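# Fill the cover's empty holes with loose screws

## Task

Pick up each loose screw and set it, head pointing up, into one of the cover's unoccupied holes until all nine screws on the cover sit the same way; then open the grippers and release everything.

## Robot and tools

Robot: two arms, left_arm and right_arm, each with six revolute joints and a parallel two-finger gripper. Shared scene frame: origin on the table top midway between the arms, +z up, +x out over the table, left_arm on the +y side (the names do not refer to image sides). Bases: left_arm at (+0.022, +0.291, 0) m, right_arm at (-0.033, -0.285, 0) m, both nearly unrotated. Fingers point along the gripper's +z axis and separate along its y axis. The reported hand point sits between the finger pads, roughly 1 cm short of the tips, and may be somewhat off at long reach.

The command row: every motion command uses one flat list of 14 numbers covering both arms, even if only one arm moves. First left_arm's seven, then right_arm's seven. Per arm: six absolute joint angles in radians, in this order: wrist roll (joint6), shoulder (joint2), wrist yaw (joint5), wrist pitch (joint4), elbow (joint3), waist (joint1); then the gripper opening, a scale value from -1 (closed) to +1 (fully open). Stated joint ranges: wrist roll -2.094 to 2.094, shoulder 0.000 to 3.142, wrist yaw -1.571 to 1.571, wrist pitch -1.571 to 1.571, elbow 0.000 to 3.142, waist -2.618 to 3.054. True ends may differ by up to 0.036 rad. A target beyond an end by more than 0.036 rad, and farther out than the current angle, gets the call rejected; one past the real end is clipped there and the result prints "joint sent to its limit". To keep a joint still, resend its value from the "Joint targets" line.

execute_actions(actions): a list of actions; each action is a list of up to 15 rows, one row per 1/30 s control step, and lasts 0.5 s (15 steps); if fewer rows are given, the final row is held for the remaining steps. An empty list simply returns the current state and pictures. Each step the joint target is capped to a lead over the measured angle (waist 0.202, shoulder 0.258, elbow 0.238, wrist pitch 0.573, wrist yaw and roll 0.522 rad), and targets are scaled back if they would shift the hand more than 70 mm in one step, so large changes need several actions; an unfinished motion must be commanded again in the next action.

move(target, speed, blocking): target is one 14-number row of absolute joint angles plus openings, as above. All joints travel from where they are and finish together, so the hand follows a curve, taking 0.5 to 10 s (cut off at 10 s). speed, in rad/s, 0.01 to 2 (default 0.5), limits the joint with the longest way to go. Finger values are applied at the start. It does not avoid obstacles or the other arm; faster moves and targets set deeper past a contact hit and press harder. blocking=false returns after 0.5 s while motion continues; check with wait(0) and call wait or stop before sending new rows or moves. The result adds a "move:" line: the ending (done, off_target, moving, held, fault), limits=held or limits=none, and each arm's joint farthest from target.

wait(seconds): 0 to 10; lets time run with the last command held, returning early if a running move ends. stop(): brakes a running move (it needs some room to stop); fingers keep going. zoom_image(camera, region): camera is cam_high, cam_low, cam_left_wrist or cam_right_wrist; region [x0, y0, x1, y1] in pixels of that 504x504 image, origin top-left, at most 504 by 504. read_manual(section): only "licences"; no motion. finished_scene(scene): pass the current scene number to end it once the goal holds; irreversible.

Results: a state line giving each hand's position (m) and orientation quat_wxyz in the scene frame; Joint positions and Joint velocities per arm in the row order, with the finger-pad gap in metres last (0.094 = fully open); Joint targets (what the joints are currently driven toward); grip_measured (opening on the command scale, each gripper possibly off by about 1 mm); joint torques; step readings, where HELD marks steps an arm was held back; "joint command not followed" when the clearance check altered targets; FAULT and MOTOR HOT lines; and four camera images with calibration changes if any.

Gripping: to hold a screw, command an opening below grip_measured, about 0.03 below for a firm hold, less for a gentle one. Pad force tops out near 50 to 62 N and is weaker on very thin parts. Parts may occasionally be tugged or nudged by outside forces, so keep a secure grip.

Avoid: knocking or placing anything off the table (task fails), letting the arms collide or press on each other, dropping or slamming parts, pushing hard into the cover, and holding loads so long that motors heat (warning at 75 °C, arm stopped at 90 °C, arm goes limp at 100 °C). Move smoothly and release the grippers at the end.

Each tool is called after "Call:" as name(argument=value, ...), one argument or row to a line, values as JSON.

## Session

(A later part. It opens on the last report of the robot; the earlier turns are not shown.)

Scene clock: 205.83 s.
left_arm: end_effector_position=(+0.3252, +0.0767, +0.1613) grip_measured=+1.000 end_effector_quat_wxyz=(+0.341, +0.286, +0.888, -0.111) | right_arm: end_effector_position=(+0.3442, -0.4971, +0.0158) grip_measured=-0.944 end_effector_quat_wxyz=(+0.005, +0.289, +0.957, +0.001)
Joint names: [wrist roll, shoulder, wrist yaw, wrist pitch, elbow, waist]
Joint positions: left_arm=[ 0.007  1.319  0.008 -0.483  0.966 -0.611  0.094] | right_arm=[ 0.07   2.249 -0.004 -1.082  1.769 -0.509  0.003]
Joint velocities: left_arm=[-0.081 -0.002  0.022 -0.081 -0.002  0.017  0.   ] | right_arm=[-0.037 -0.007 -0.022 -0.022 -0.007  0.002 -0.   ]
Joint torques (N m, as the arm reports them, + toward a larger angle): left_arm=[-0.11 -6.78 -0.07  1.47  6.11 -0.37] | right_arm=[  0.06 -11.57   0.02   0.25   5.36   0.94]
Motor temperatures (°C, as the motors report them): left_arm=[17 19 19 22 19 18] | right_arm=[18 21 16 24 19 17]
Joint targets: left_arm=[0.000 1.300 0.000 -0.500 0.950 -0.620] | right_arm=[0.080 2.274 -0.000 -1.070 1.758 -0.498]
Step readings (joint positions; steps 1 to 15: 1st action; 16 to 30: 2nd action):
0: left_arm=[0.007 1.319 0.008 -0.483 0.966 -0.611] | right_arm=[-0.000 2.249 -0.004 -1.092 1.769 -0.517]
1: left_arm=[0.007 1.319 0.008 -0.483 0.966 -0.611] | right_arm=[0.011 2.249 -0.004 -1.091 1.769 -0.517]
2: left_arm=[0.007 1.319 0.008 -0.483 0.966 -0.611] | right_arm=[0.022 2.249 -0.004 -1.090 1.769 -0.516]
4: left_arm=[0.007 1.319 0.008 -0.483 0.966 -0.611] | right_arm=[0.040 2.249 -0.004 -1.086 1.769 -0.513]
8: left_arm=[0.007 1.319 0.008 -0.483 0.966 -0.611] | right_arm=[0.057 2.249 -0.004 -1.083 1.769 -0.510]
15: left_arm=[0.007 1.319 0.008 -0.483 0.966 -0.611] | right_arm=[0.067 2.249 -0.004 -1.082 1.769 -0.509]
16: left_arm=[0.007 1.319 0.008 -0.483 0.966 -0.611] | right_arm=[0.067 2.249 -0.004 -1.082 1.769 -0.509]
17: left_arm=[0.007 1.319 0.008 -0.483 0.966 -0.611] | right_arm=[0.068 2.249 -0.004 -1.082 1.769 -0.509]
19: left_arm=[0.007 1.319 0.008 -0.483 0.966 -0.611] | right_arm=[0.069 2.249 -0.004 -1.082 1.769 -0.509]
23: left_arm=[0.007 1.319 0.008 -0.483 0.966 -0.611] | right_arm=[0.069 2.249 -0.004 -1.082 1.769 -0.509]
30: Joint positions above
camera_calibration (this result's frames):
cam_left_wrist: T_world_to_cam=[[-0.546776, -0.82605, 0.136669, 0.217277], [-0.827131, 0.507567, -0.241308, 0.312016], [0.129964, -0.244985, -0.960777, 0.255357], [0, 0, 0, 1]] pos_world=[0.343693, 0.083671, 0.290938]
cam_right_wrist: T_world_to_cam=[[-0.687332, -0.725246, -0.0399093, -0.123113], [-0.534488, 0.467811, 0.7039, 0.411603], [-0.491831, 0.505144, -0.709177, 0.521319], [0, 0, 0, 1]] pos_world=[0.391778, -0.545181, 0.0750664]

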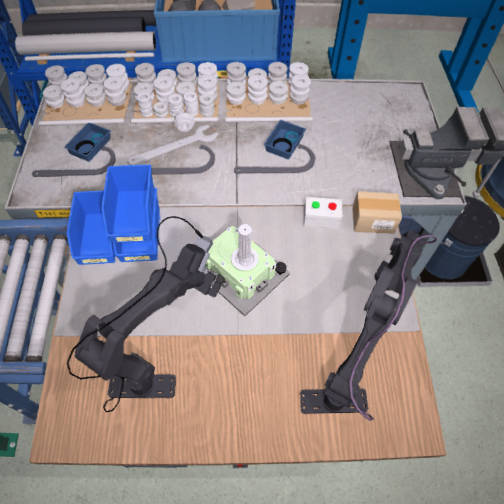

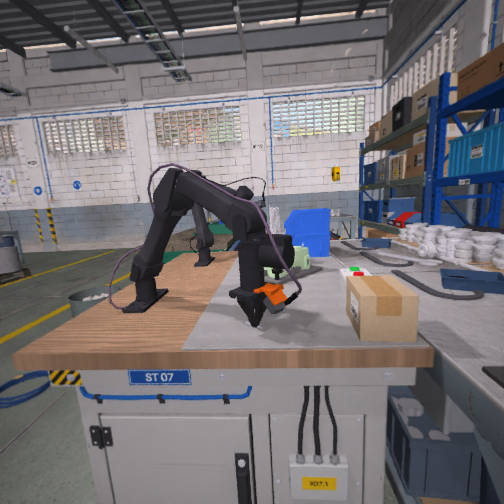

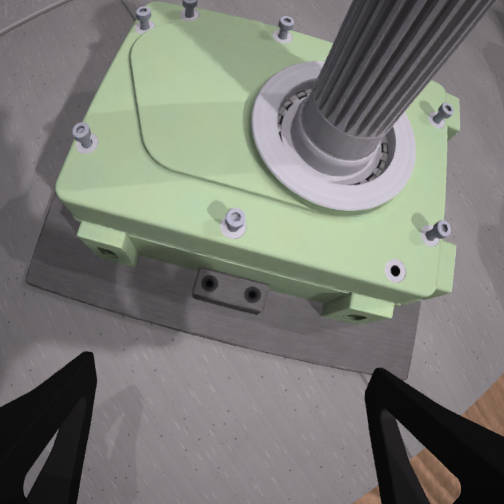

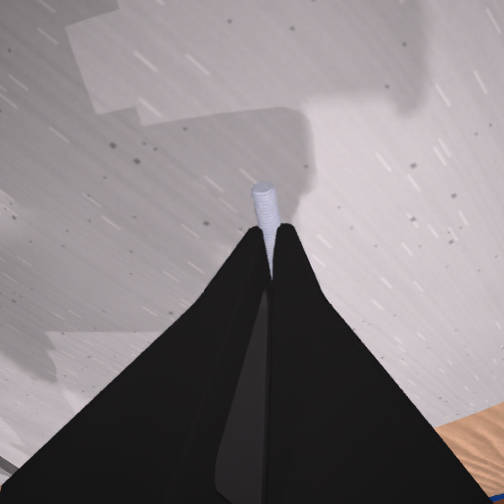

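Call:
execute_actions(
  actions=[
    [[0,1.3,0,-0.5,0.95,-0.62,1,0.08,2.21,0,-1.1,1.758,-0.498,-0.965]],
  ],
)

Call:
move(
  target=[0,1.3,0,-0.5,0.95,-0.62,1,2.05,2.22,0,-1.1,1.758,-0.4,-0.965],
  speed=1.3,
)

Call:
move(
  target=[0,1.3,0,-0.5,0.95,-0.62,1,2.05,2.262,0,-1.08,1.758,-0.4,-0.965],
  speed=0.06,
)

Call:
execute_actions(
  actions=[
    [[0,1.3,0,-0.5,0.95,-0.62,1,2.05,2.262,0,-1.08,1.758,-0.4,-0.87]],
    [[0,1.3,0,-0.5,0.95,-0.62,1,2.05,2.262,0,-1.08,1.758,-0.4,-0.3]],
  ],
)

Scene clock: 208.33 s.
left_arm: end_effector_position=(+0.3252, +0.0767, +0.1613) grip_measured=+1.000 end_effector_quat_wxyz=(+0.341, +0.286, +0.889, -0.111) | right_arm: end_effector_position=(+0.3445, -0.4972, +0.0241) grip_measured=-0.948 end_effector_quat_wxyz=(+0.011, +0.289, +0.957, -0.001)
Joint names: [wrist roll, shoulder, wrist yaw, wrist pitch, elbow, waist]
Joint positions: left_arm=[ 0.006  1.319  0.008 -0.484  0.966 -0.611  0.094] | right_arm=[ 0.07   2.229 -0.004 -1.089  1.769 -0.509  0.002]
Joint velocities: left_arm=[-0.007  0.007 -0.007 -0.022  0.022 -0.017  0.   ] | right_arm=[-0.066 -0.007 -0.051  0.037 -0.017  0.007 -0.   ]
Joint torques (N m, as the arm reports them, + toward a larger angle): left_arm=[-0.08 -6.74 -0.09  1.49  6.18 -0.55] | right_arm=[  0.06 -15.37   0.02   0.07   5.37   0.96]
Motor temperatures (°C, as the motors report them): left_arm=[17 19 19 21 19 18] | right_arm=[18 21 16 23 19 17]
Joint targets: left_arm=[-0.000 1.300 -0.000 -0.500 0.950 -0.620] | right_arm=[0.080 2.210 -0.000 -1.100 1.758 -0.498]
Step readings (joint positions):
0: left_arm=[0.007 1.319 0.008 -0.483 0.966 -0.611] | right_arm=[0.070 2.249 -0.004 -1.082 1.769 -0.509]
1: left_arm=[0.007 1.319 0.008 -0.483 0.966 -0.611] | right_arm=[0.070 2.247 -0.004 -1.082 1.769 -0.509]
2: left_arm=[0.007 1.319 0.008 -0.483 0.966 -0.611] | right_arm=[0.070 2.246 -0.004 -1.084 1.769 -0.509]
4: left_arm=[0.006 1.319 0.008 -0.483 0.966 -0.611] | right_arm=[0.070 2.239 -0.004 -1.087 1.769 -0.509]
8: left_arm=[0.006 1.319 0.008 -0.484 0.966 -0.611] | right_arm=[0.070 2.229 -0.004 -1.088 1.769 -0.509]
15: Joint positions above
camera_calibration (this result's frames):
cam_left_wrist: T_world_to_cam=[[-0.546479, -0.826206, 0.136911, 0.217164], [-0.827386, 0.507336, -0.24092, 0.311971], [0.12959, -0.244936, -0.96084, 0.255442], [0, 0, 0, 1]] pos_world=[0.343693, 0.0837152, 0.290866]
cam_right_wrist: T_world_to_cam=[[-0.68685, -0.725521, -0.043093, -0.122937], [-0.542602, 0.472428, 0.694546, 0.411266], [-0.483549, 0.500431, -0.718157, 0.522437], [0, 0, 0, 1]] pos_world=[0.391339, -0.544931, 0.0842504]

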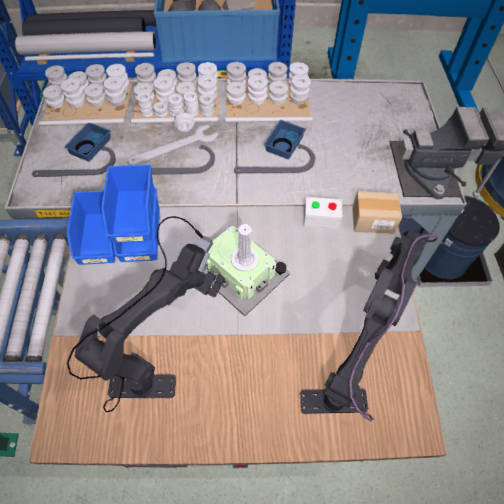

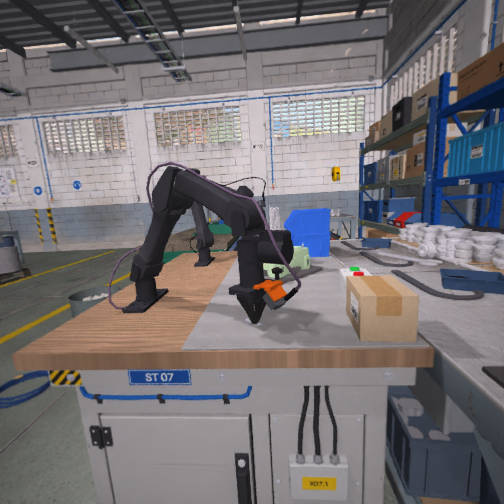

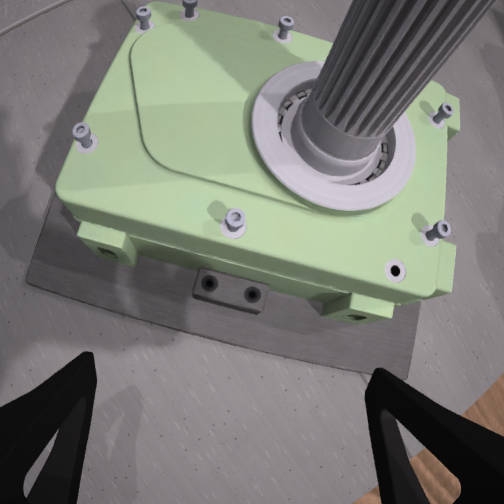

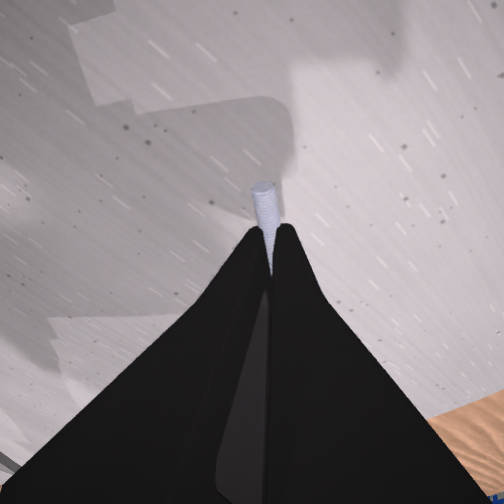

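Scene clock: 210.87 s.
left_arm: end_effector_position=(+0.3252, +0.0767, +0.1613) grip_measured=+1.000 end_effector_quat_wxyz=(+0.341, +0.286, +0.889, -0.111) | right_arm: end_effector_position=(+0.3635, -0.4593, +0.0241) grip_measured=-0.948 end_effector_quat_wxyz=(+0.006, +0.942, +0.335, +0.009)
Joint names: [wrist roll, shoulder, wrist yaw, wrist pitch, elbow, waist]
Joint positions: left_arm=[ 0.006  1.319  0.008 -0.484  0.966 -0.611  0.094] | right_arm=[ 2.039  2.229 -0.004 -1.089  1.769 -0.411  0.002]
Joint velocities: left_arm=[ 0.051 -0.002  0.007 -0.037 -0.022 -0.002  0.   ] | right_arm=[-0.007 -0.007  0.066 -0.037  0.007 -0.017 -0.001]
Joint torques (N m, as the arm reports them, + toward a larger angle): left_arm=[-0.05 -6.8  -0.02  1.51  6.06 -0.56] | right_arm=[  0.09 -14.42   0.01   0.07   5.38   0.95]
Motor temperatures (°C, as the motors report them): left_arm=[17 19 19 21 19 18] | right_arm=[18 22 16 23 19 17]
Joint targets: left_arm=[-0.000 1.300 -0.000 -0.500 0.950 -0.620] | right_arm=[2.050 2.220 0.000 -1.100 1.758 -0.400]
move: done; limits=none; left_arm: farthest joint: the shoulder, 0.019 radians from its target (0.019 radians at the start); right_arm: farthest joint: the waist, 0.011 radians from its target (0.109 radians at the start)
camera_calibration (this result's frames):
cam_left_wrist: T_world_to_cam=[[-0.546479, -0.826206, 0.136911, 0.217164], [-0.827386, 0.507336, -0.24092, 0.311971], [0.12959, -0.244936, -0.96084, 0.255442], [0, 0, 0, 1]] pos_world=[0.343693, 0.0837152, 0.290866]
cam_right_wrist: T_world_to_cam=[[-0.488086, 0.871394, -0.0494491, 0.57899], [0.587054, 0.369691, 0.720205, -0.0547277], [0.645863, 0.322493, -0.691996, 0.0197962], [0, 0, 0, 1]] pos_world=[0.301939, -0.49068, 0.0817447]

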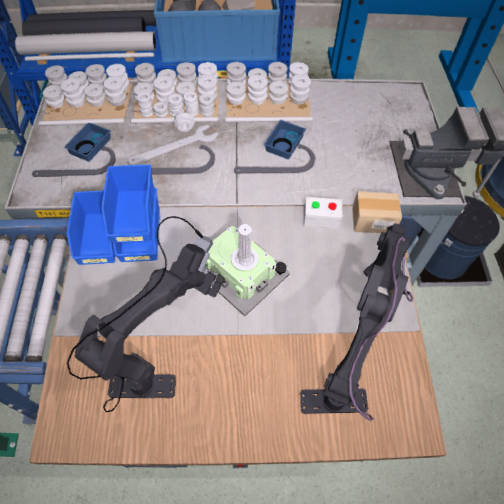

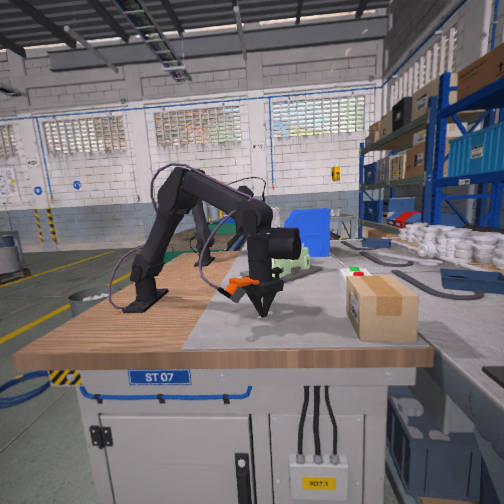

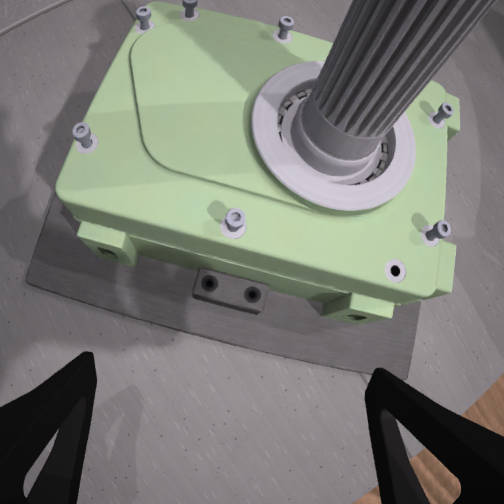

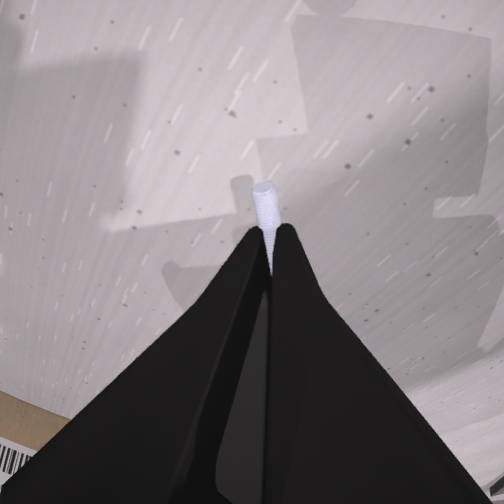

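Scene clock: 211.83 s.
left_arm: end_effector_position=(+0.3252, +0.0767, +0.1613) grip_measured=+1.000 end_effector_quat_wxyz=(+0.341, +0.286, +0.889, -0.111) | right_arm: end_effector_position=(+0.3640, -0.4595, +0.0171) grip_measured=-0.948 end_effector_quat_wxyz=(+0.003, +0.942, +0.335, +0.006)
Joint names: [wrist roll, shoulder, wrist yaw, wrist pitch, elbow, waist]
Joint positions: left_arm=[ 0.006  1.319  0.008 -0.484  0.966 -0.611  0.094] | right_arm=[ 2.04   2.246 -0.004 -1.08   1.769 -0.411  0.002]
Joint velocities: left_arm=[-0.022  0.002 -0.051  0.022  0.002 -0.017  0.   ] | right_arm=[ 0.037 -0.012 -0.007  0.037 -0.022 -0.017  0.   ]
Joint torques (N m, as the arm reports them, + toward a larger angle): left_arm=[-0.02 -6.86 -0.06  1.48  5.97 -0.6 ] | right_arm=[  0.07 -12.35   0.02   0.13   5.36   1.  ]
Motor temperatures (°C, as the motors report them): left_arm=[17 18 19 21 19 18] | right_arm=[18 22 16 23 19 17]
Joint targets: left_arm=[-0.000 1.300 0.000 -0.500 0.950 -0.620] | right_arm=[2.050 2.262 -0.000 -1.080 1.758 -0.400]
move: done; limits=none; left_arm: farthest joint: the shoulder, 0.019 radians from its target (0.019 radians at the start); right_arm: farthest joint: the shoulder, 0.016 radians from its target (0.033 radians at the start)
camera_calibration (this result's frames):
cam_left_wrist: T_world_to_cam=[[-0.546479, -0.826206, 0.136911, 0.217164], [-0.827386, 0.507336, -0.24092, 0.311971], [0.12959, -0.244936, -0.96084, 0.255442], [0, 0, 0, 1]] pos_world=[0.343693, 0.0837152, 0.290866]
cam_right_wrist: T_world_to_cam=[[-0.488092, 0.871731, -0.04303, 0.579161], [0.592452, 0.367117, 0.717095, -0.0529699], [0.640911, 0.324515, -0.695646, 0.017439], [0, 0, 0, 1]] pos_world=[0.302889, -0.491086, 0.0750371]

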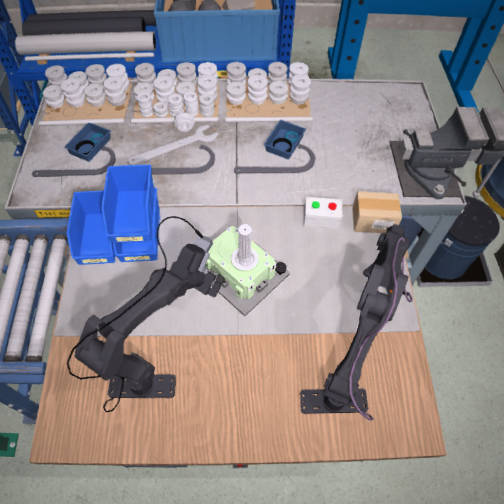

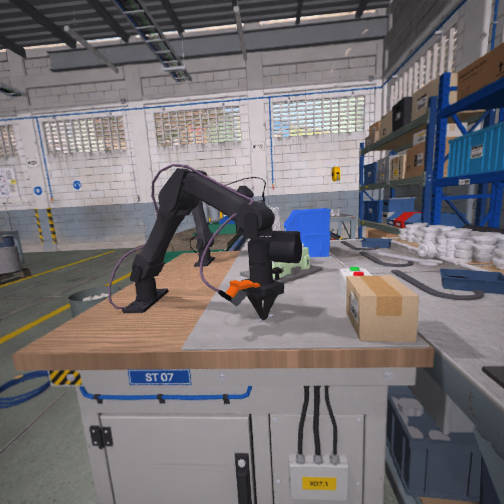

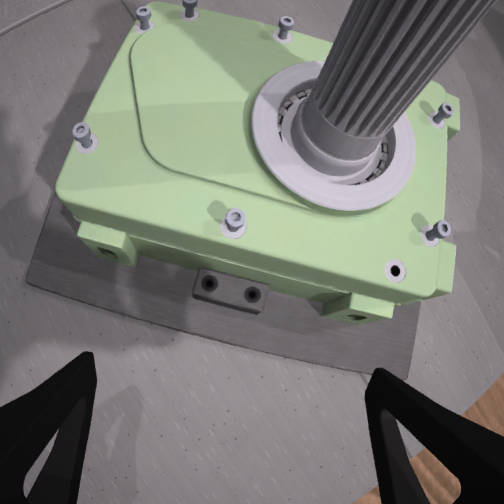

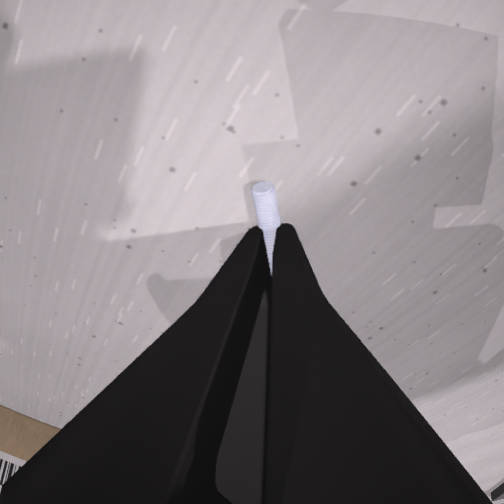

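Scene clock: 212.83 s.
left_arm: end_effector_position=(+0.3252, +0.0767, +0.1613) grip_measured=+1.000 end_effector_quat_wxyz=(+0.341, +0.286, +0.889, -0.111) | right_arm: end_effector_position=(+0.3641, -0.4596, +0.0171) grip_measured=-0.302 end_effector_quat_wxyz=(+0.004, +0.942, +0.335, +0.007)
Joint names: [wrist roll, shoulder, wrist yaw, wrist pitch, elbow, waist]
Joint positions: left_arm=[ 0.006  1.319  0.008 -0.484  0.966 -0.611  0.094] | right_arm=[ 2.04   2.246 -0.004 -1.079  1.769 -0.411  0.033]
Joint velocities: left_arm=[-0.022  0.002  0.037  0.037  0.007  0.002  0.   ] | right_arm=[ 0.022  0.012  0.022 -0.037 -0.007  0.002  0.   ]
Joint torques (N m, as the arm reports them, + toward a larger angle): left_arm=[-0.1  -6.87 -0.12  1.47  6.14 -0.53] | right_arm=[  0.08 -12.38   0.02   0.16   5.34   0.94]
Motor temperatures (°C, as the motors report them): left_arm=[17 18 19 21 19 18] | right_arm=[18 22 16 23 19 17]
Joint targets: left_arm=[-0.000 1.300 -0.000 -0.500 0.950 -0.620] | right_arm=[2.050 2.262 0.000 -1.080 1.758 -0.400]
Step readings (joint positions; steps 1 to 15: 1st action; 16 to 30: 2nd action):
0: left_arm=[0.006 1.319 0.008 -0.484 0.966 -0.611] | right_arm=[2.040 2.246 -0.004 -1.080 1.769 -0.411]
1: left_arm=[0.006 1.319 0.008 -0.484 0.966 -0.611] | right_arm=[2.040 2.246 -0.004 -1.080 1.769 -0.411]
2: left_arm=[0.006 1.319 0.008 -0.484 0.966 -0.611] | right_arm=[2.040 2.246 -0.004 -1.080 1.769 -0.411]
4: left_arm=[0.006 1.319 0.008 -0.484 0.966 -0.611] | right_arm=[2.040 2.246 -0.004 -1.079 1.769 -0.411]
8: left_arm=[0.006 1.319 0.008 -0.484 0.966 -0.611] | right_arm=[2.040 2.246 -0.004 -1.079 1.769 -0.411]
15: left_arm=[0.006 1.319 0.008 -0.484 0.966 -0.611] | right_arm=[2.040 2.246 -0.004 -1.079 1.769 -0.411]
16: left_arm=[0.006 1.319 0.008 -0.484 0.966 -0.611] | right_arm=[2.040 2.246 -0.004 -1.079 1.769 -0.411]
17: left_arm=[0.006 1.319 0.008 -0.484 0.966 -0.611] | right_arm=[2.040 2.246 -0.004 -1.079 1.769 -0.411]
19: left_arm=[0.006 1.319 0.008 -0.484 0.966 -0.611] | right_arm=[2.040 2.246 -0.004 -1.079 1.769 -0.411]
23: left_arm=[0.006 1.319 0.008 -0.484 0.966 -0.611] | right_arm=[2.040 2.246 -0.004 -1.079 1.769 -0.411]
30: Joint positions above
camera_calibration (this result's frames):
cam_left_wrist: T_world_to_cam=[[-0.546479, -0.826206, 0.136911, 0.217164], [-0.827386, 0.507336, -0.24092, 0.311971], [0.12959, -0.244936, -0.96084, 0.255442], [0, 0, 0, 1]] pos_world=[0.343693, 0.0837152, 0.290866]
cam_right_wrist: T_world_to_cam=[[-0.487744, 0.871911, -0.043331, 0.579198], [0.592342, 0.366999, 0.717247, -0.0530248], [0.641278, 0.324166, -0.695471, 0.0171001], [0, 0, 0, 1]] pos_world=[0.302943, -0.491092, 0.0750217]

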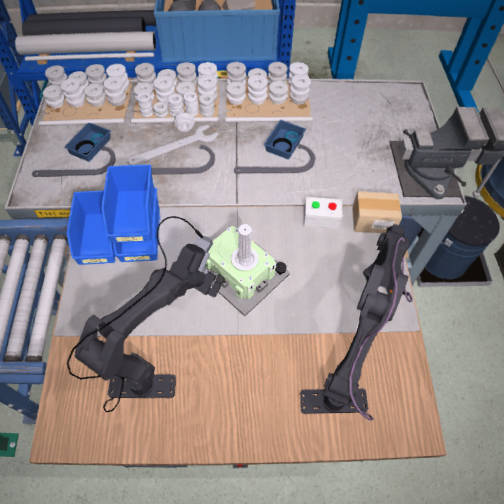

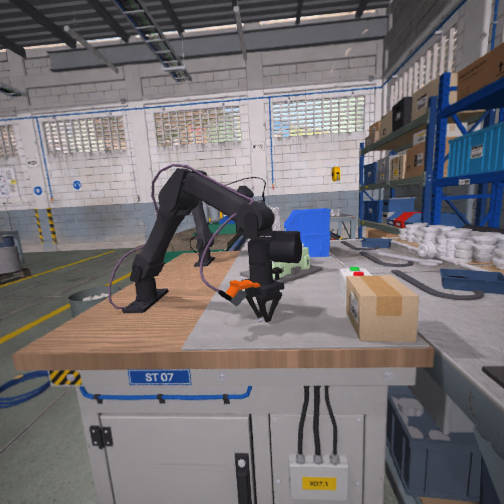

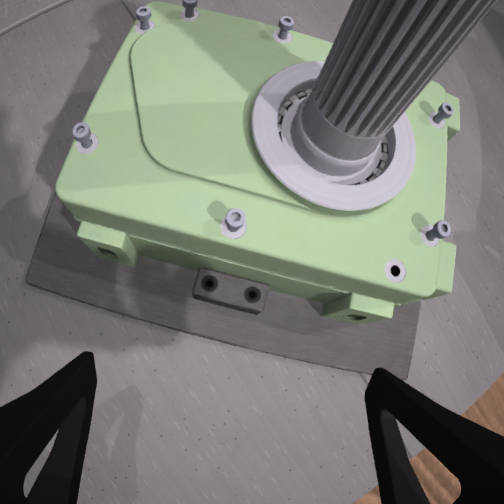

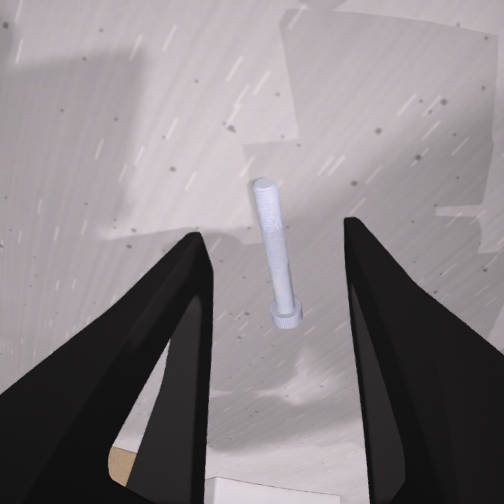

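Call:
execute_actions(
  actions=[
    [[0,1.3,0,-0.5,0.95,-0.62,1,2.05,2.262,0,-1.08,1.758,-0.4,-0.965]],
    [[0,1.3,0,-0.5,0.95,-0.62,1,2.05,2.19,0,-1.11,1.758,-0.4,-0.965]],
  ],
)

Call:
move(
  target=[0,1.3,0,-0.5,0.95,-0.62,1,1.75,1.72,0,-0.96,1.122,-0.4,-0.965],
)

Call:
move(
  target=[0,1.3,0,-0.5,0.95,-0.62,1,1.75,1.788,0,-0.865,1.067,-0.4,-0.965],
  speed=0.1,
)

Scene clock: 216.87 s.
left_arm: end_effector_position=(+0.3252, +0.0767, +0.1613) grip_measured=+1.000 end_effector_quat_wxyz=(+0.341, +0.286, +0.889, -0.111) | right_arm: end_effector_position=(+0.3653, -0.4601, +0.0343) grip_measured=-0.950 end_effector_quat_wxyz=(+0.015, +0.942, +0.335, +0.019)
Joint names: [wrist roll, shoulder, wrist yaw, wrist pitch, elbow, waist]
Joint positions: left_arm=[ 0.006  1.319  0.008 -0.484  0.966 -0.611  0.094] | right_arm=[ 2.04   2.202 -0.004 -1.087  1.766 -0.411  0.002]
Joint velocities: left_arm=[-0.007 -0.007 -0.007 -0.037  0.007 -0.017  0.   ] | right_arm=[ 0.022 -0.007 -0.007  0.007 -0.017 -0.012 -0.001]
Joint torques (N m, as the arm reports them, + toward a larger angle): left_arm=[-0.08 -6.75 -0.07  1.48  6.13 -0.64] | right_arm=[  0.06 -14.67   0.01   0.02   5.6    0.96]
Motor temperatures (°C, as the motors report them): left_arm=[17 18 19 21 19 18] | right_arm=[18 22 16 23 19 17]
Joint targets: left_arm=[-0.000 1.300 0.000 -0.500 0.950 -0.620] | right_arm=[2.050 2.190 -0.000 -1.110 1.758 -0.400]
Step readings (joint positions; steps 1 to 15: 1st action; 16 to 30: 2nd action):
0: left_arm=[0.006 1.319 0.008 -0.484 0.966 -0.611] | right_arm=[2.040 2.246 -0.004 -1.079 1.769 -0.411]
1: left_arm=[0.006 1.319 0.008 -0.484 0.966 -0.611] | right_arm=[2.040 2.246 -0.004 -1.079 1.769 -0.411]
2: left_arm=[0.006 1.319 0.008 -0.484 0.966 -0.611] | right_arm=[2.040 2.246 -0.004 -1.079 1.769 -0.411]
4: left_arm=[0.006 1.319 0.008 -0.484 0.966 -0.611] | right_arm=[2.040 2.246 -0.004 -1.079 1.769 -0.411]
8: left_arm=[0.006 1.319 0.008 -0.484 0.966 -0.611] | right_arm=[2.040 2.246 -0.004 -1.079 1.769 -0.411]
15: left_arm=[0.006 1.319 0.008 -0.484 0.966 -0.611] | right_arm=[2.040 2.246 -0.004 -1.079 1.769 -0.411]
16: left_arm=[0.006 1.319 0.008 -0.484 0.966 -0.611] | right_arm=[2.040 2.242 -0.004 -1.079 1.768 -0.411]
17: left_arm=[0.006 1.319 0.008 -0.484 0.966 -0.611] | right_arm=[2.040 2.238 -0.004 -1.081 1.766 -0.411]
19: left_arm=[0.006 1.319 0.008 -0.484 0.966 -0.611] | right_arm=[2.040 2.224 -0.004 -1.085 1.766 -0.411]
23: left_arm=[0.006 1.319 0.008 -0.484 0.966 -0.611] | right_arm=[2.040 2.203 -0.004 -1.086 1.766 -0.411]
30: Joint positions above
camera_calibration (this result's frames):
cam_left_wrist: T_world_to_cam=[[-0.546479, -0.826206, 0.136911, 0.217164], [-0.827386, 0.507336, -0.24092, 0.311971], [0.12959, -0.244936, -0.96084, 0.255442], [0, 0, 0, 1]] pos_world=[0.343693, 0.0837152, 0.290866]
cam_right_wrist: T_world_to_cam=[[-0.486028, 0.871146, -0.0698679, 0.580956], [0.570406, 0.376776, 0.729847, -0.0538668], [0.662128, 0.314873, -0.680031, 0.0160854], [0, 0, 0, 1]] pos_world=[0.302436, -0.490866, 0.0908433]

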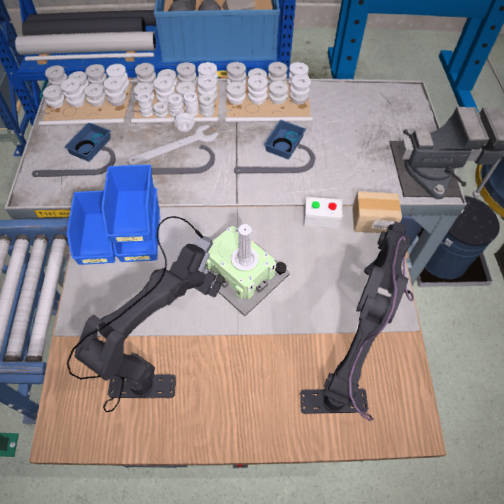

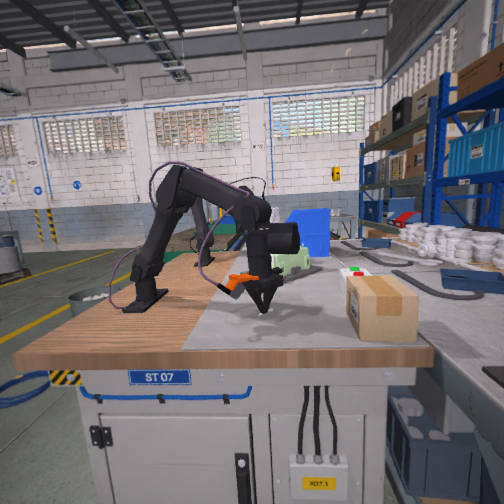

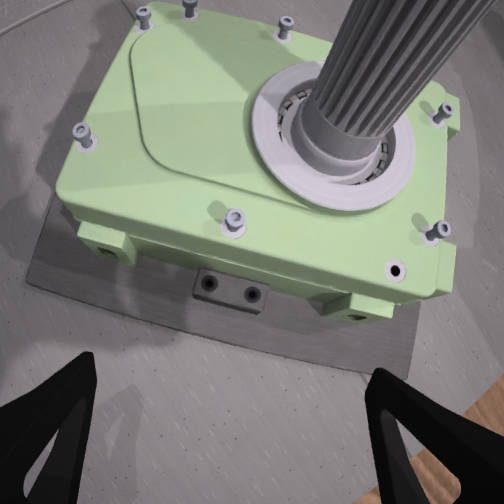

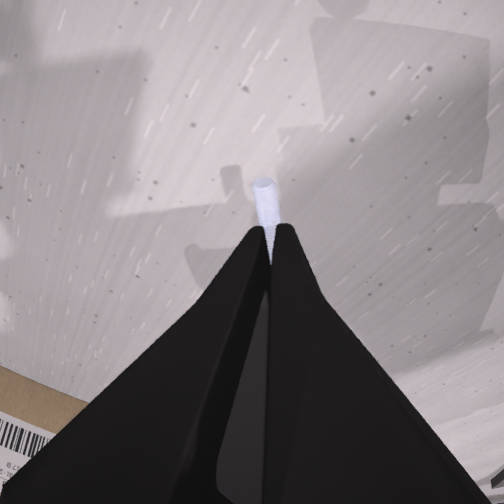

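Scene clock: 218.83 s.
left_arm: end_effector_position=(+0.3252, +0.0767, +0.1613) grip_measured=+1.000 end_effector_quat_wxyz=(+0.341, +0.286, +0.889, -0.111) | right_arm: end_effector_position=(+0.2429, -0.4056, +0.0402) grip_measured=-0.950 end_effector_quat_wxyz=(-0.000, +0.887, +0.462, +0.002)
Joint names: [wrist roll, shoulder, wrist yaw, wrist pitch, elbow, waist]
Joint positions: left_arm=[ 0.006  1.319  0.008 -0.484  0.966 -0.611  0.094] | right_arm=[ 1.761  1.741 -0.004 -0.962  1.135 -0.411  0.002]
Joint velocities: left_arm=[ 0.051 -0.002  0.007  0.022 -0.007 -0.007  0.   ] | right_arm=[-0.007  0.012  0.051 -0.007 -0.002  0.022 -0.001]
Joint torques (N m, as the arm reports them, + toward a larger angle): left_arm=[-0.06 -6.95 -0.08  1.41  6.18 -0.44] | right_arm=[ -0.11 -10.39   0.03   0.14   4.9    0.93]
Motor temperatures (°C, as the motors report them): left_arm=[17 18 19 21 19 18] | right_arm=[18 22 16 22 19 17]
Joint targets: left_arm=[0.000 1.300 -0.000 -0.500 0.950 -0.620] | right_arm=[1.750 1.720 0.000 -0.960 1.122 -0.400]
move: off_target (right_arm); limits=none; left_arm: farthest joint: the shoulder, 0.019 radians from its target (0.019 radians at the start); right_arm: farthest joint: the shoulder, 0.021 radians from its target (0.482 radians at the start)
camera_calibration (this result's frames):
cam_left_wrist: T_world_to_cam=[[-0.546479, -0.826206, 0.136911, 0.217164], [-0.827386, 0.507336, -0.24092, 0.311971], [0.12959, -0.244936, -0.96084, 0.255442], [0, 0, 0, 1]] pos_world=[0.343693, 0.0837152, 0.290866]
cam_right_wrist: T_world_to_cam=[[-0.709581, 0.703729, -0.0354931, 0.459347], [0.475776, 0.51567, 0.712546, 0.0711602], [0.519742, 0.488722, -0.700727, 0.189849], [0, 0, 0, 1]] pos_world=[0.193415, -0.452734, 0.0986309]

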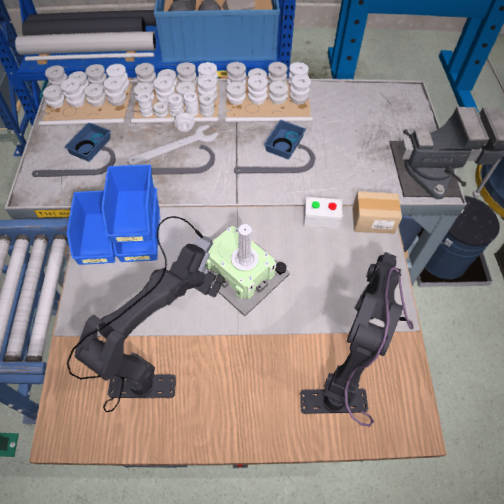

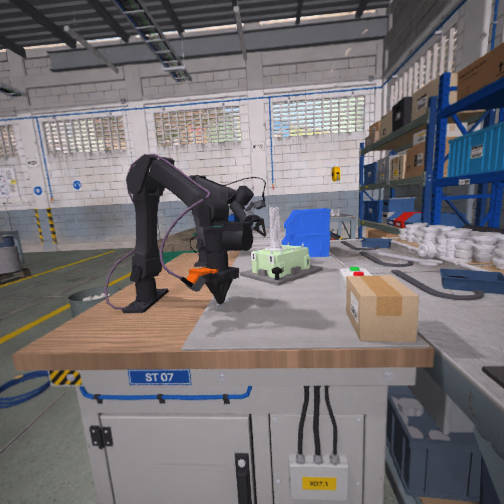

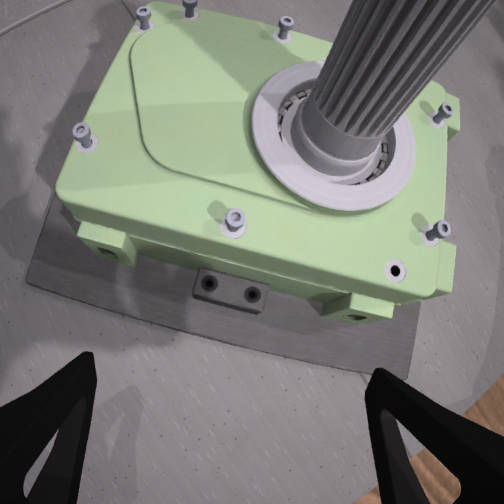

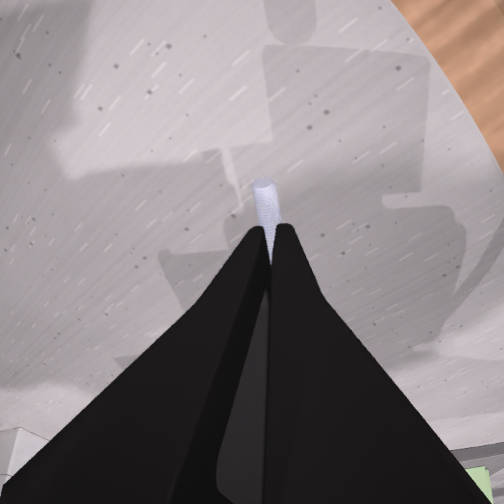

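Scene clock: 220.33 s.
left_arm: end_effector_position=(+0.3252, +0.0767, +0.1613) grip_measured=+1.000 end_effector_quat_wxyz=(+0.341, +0.286, +0.889, -0.111) | right_arm: end_effector_position=(+0.2448, -0.4064, +0.0193) grip_measured=-0.950 end_effector_quat_wxyz=(+0.004, +0.887, +0.463, +0.006)
Joint names: [wrist roll, shoulder, wrist yaw, wrist pitch, elbow, waist]
Joint positions: left_arm=[ 0.006  1.319  0.008 -0.484  0.966 -0.611  0.094] | right_arm=[ 1.76   1.771 -0.004 -0.867  1.081 -0.411  0.002]
Joint velocities: left_arm=[-0.037 -0.007  0.022  0.007 -0.007 -0.007  0.   ] | right_arm=[-0.095 -0.007 -0.037  0.037 -0.017  0.002  0.001]
Joint torques (N m, as the arm reports them, + toward a larger angle): left_arm=[-0.04 -6.85 -0.08  1.45  6.16 -0.55] | right_arm=[-0.1  -7.1   0.01  0.16  4.7   0.95]
Motor temperatures (°C, as the motors report them): left_arm=[17 18 19 22 18 18] | right_arm=[18 22 16 22 19 17]
Joint targets: left_arm=[0.000 1.300 0.000 -0.500 0.950 -0.620] | right_arm=[1.750 1.788 -0.000 -0.865 1.067 -0.400]
move: done; limits=none; left_arm: farthest joint: the shoulder, 0.019 radians from its target (0.019 radians at the start); right_arm: farthest joint: the shoulder, 0.017 radians from its target (0.047 radians at the start)
camera_calibration (this result's frames):
cam_left_wrist: T_world_to_cam=[[-0.546479, -0.826206, 0.136911, 0.217164], [-0.827386, 0.507336, -0.24092, 0.311971], [0.12959, -0.244936, -0.96084, 0.255442], [0, 0, 0, 1]] pos_world=[0.343693, 0.0837152, 0.290866]
cam_right_wrist: T_world_to_cam=[[-0.709422, 0.703268, -0.0461897, 0.460531], [0.468117, 0.519178, 0.715067, 0.0887898], [0.526865, 0.485662, -0.697528, 0.171628], [0, 0, 0, 1]] pos_world=[0.194722, -0.453328, 0.0774967]

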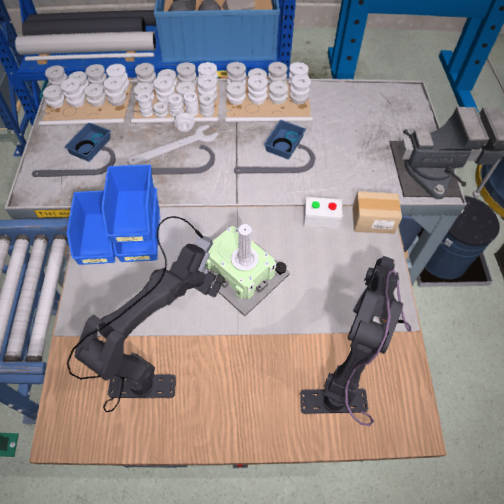

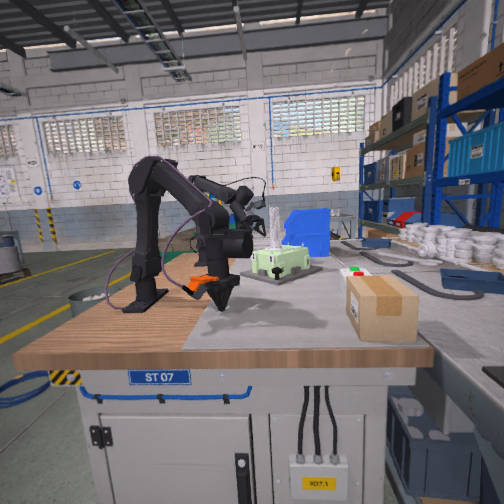

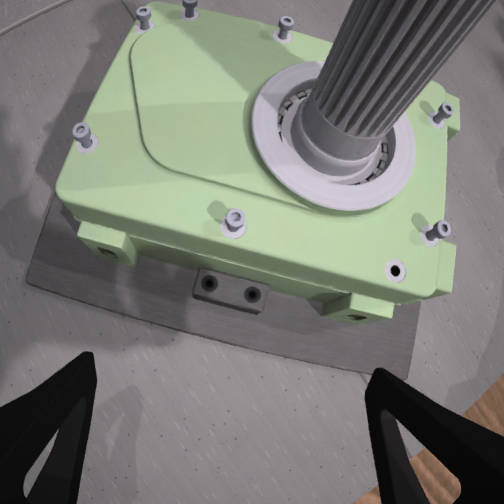

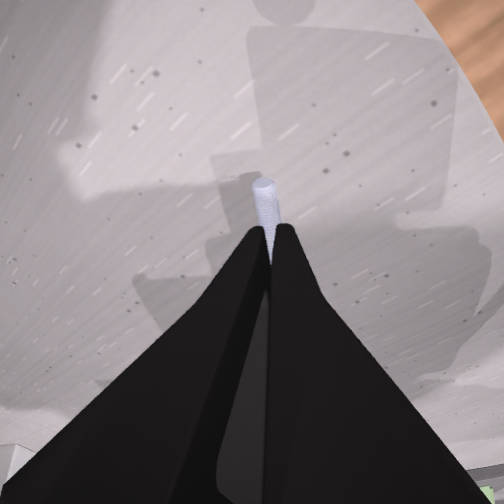

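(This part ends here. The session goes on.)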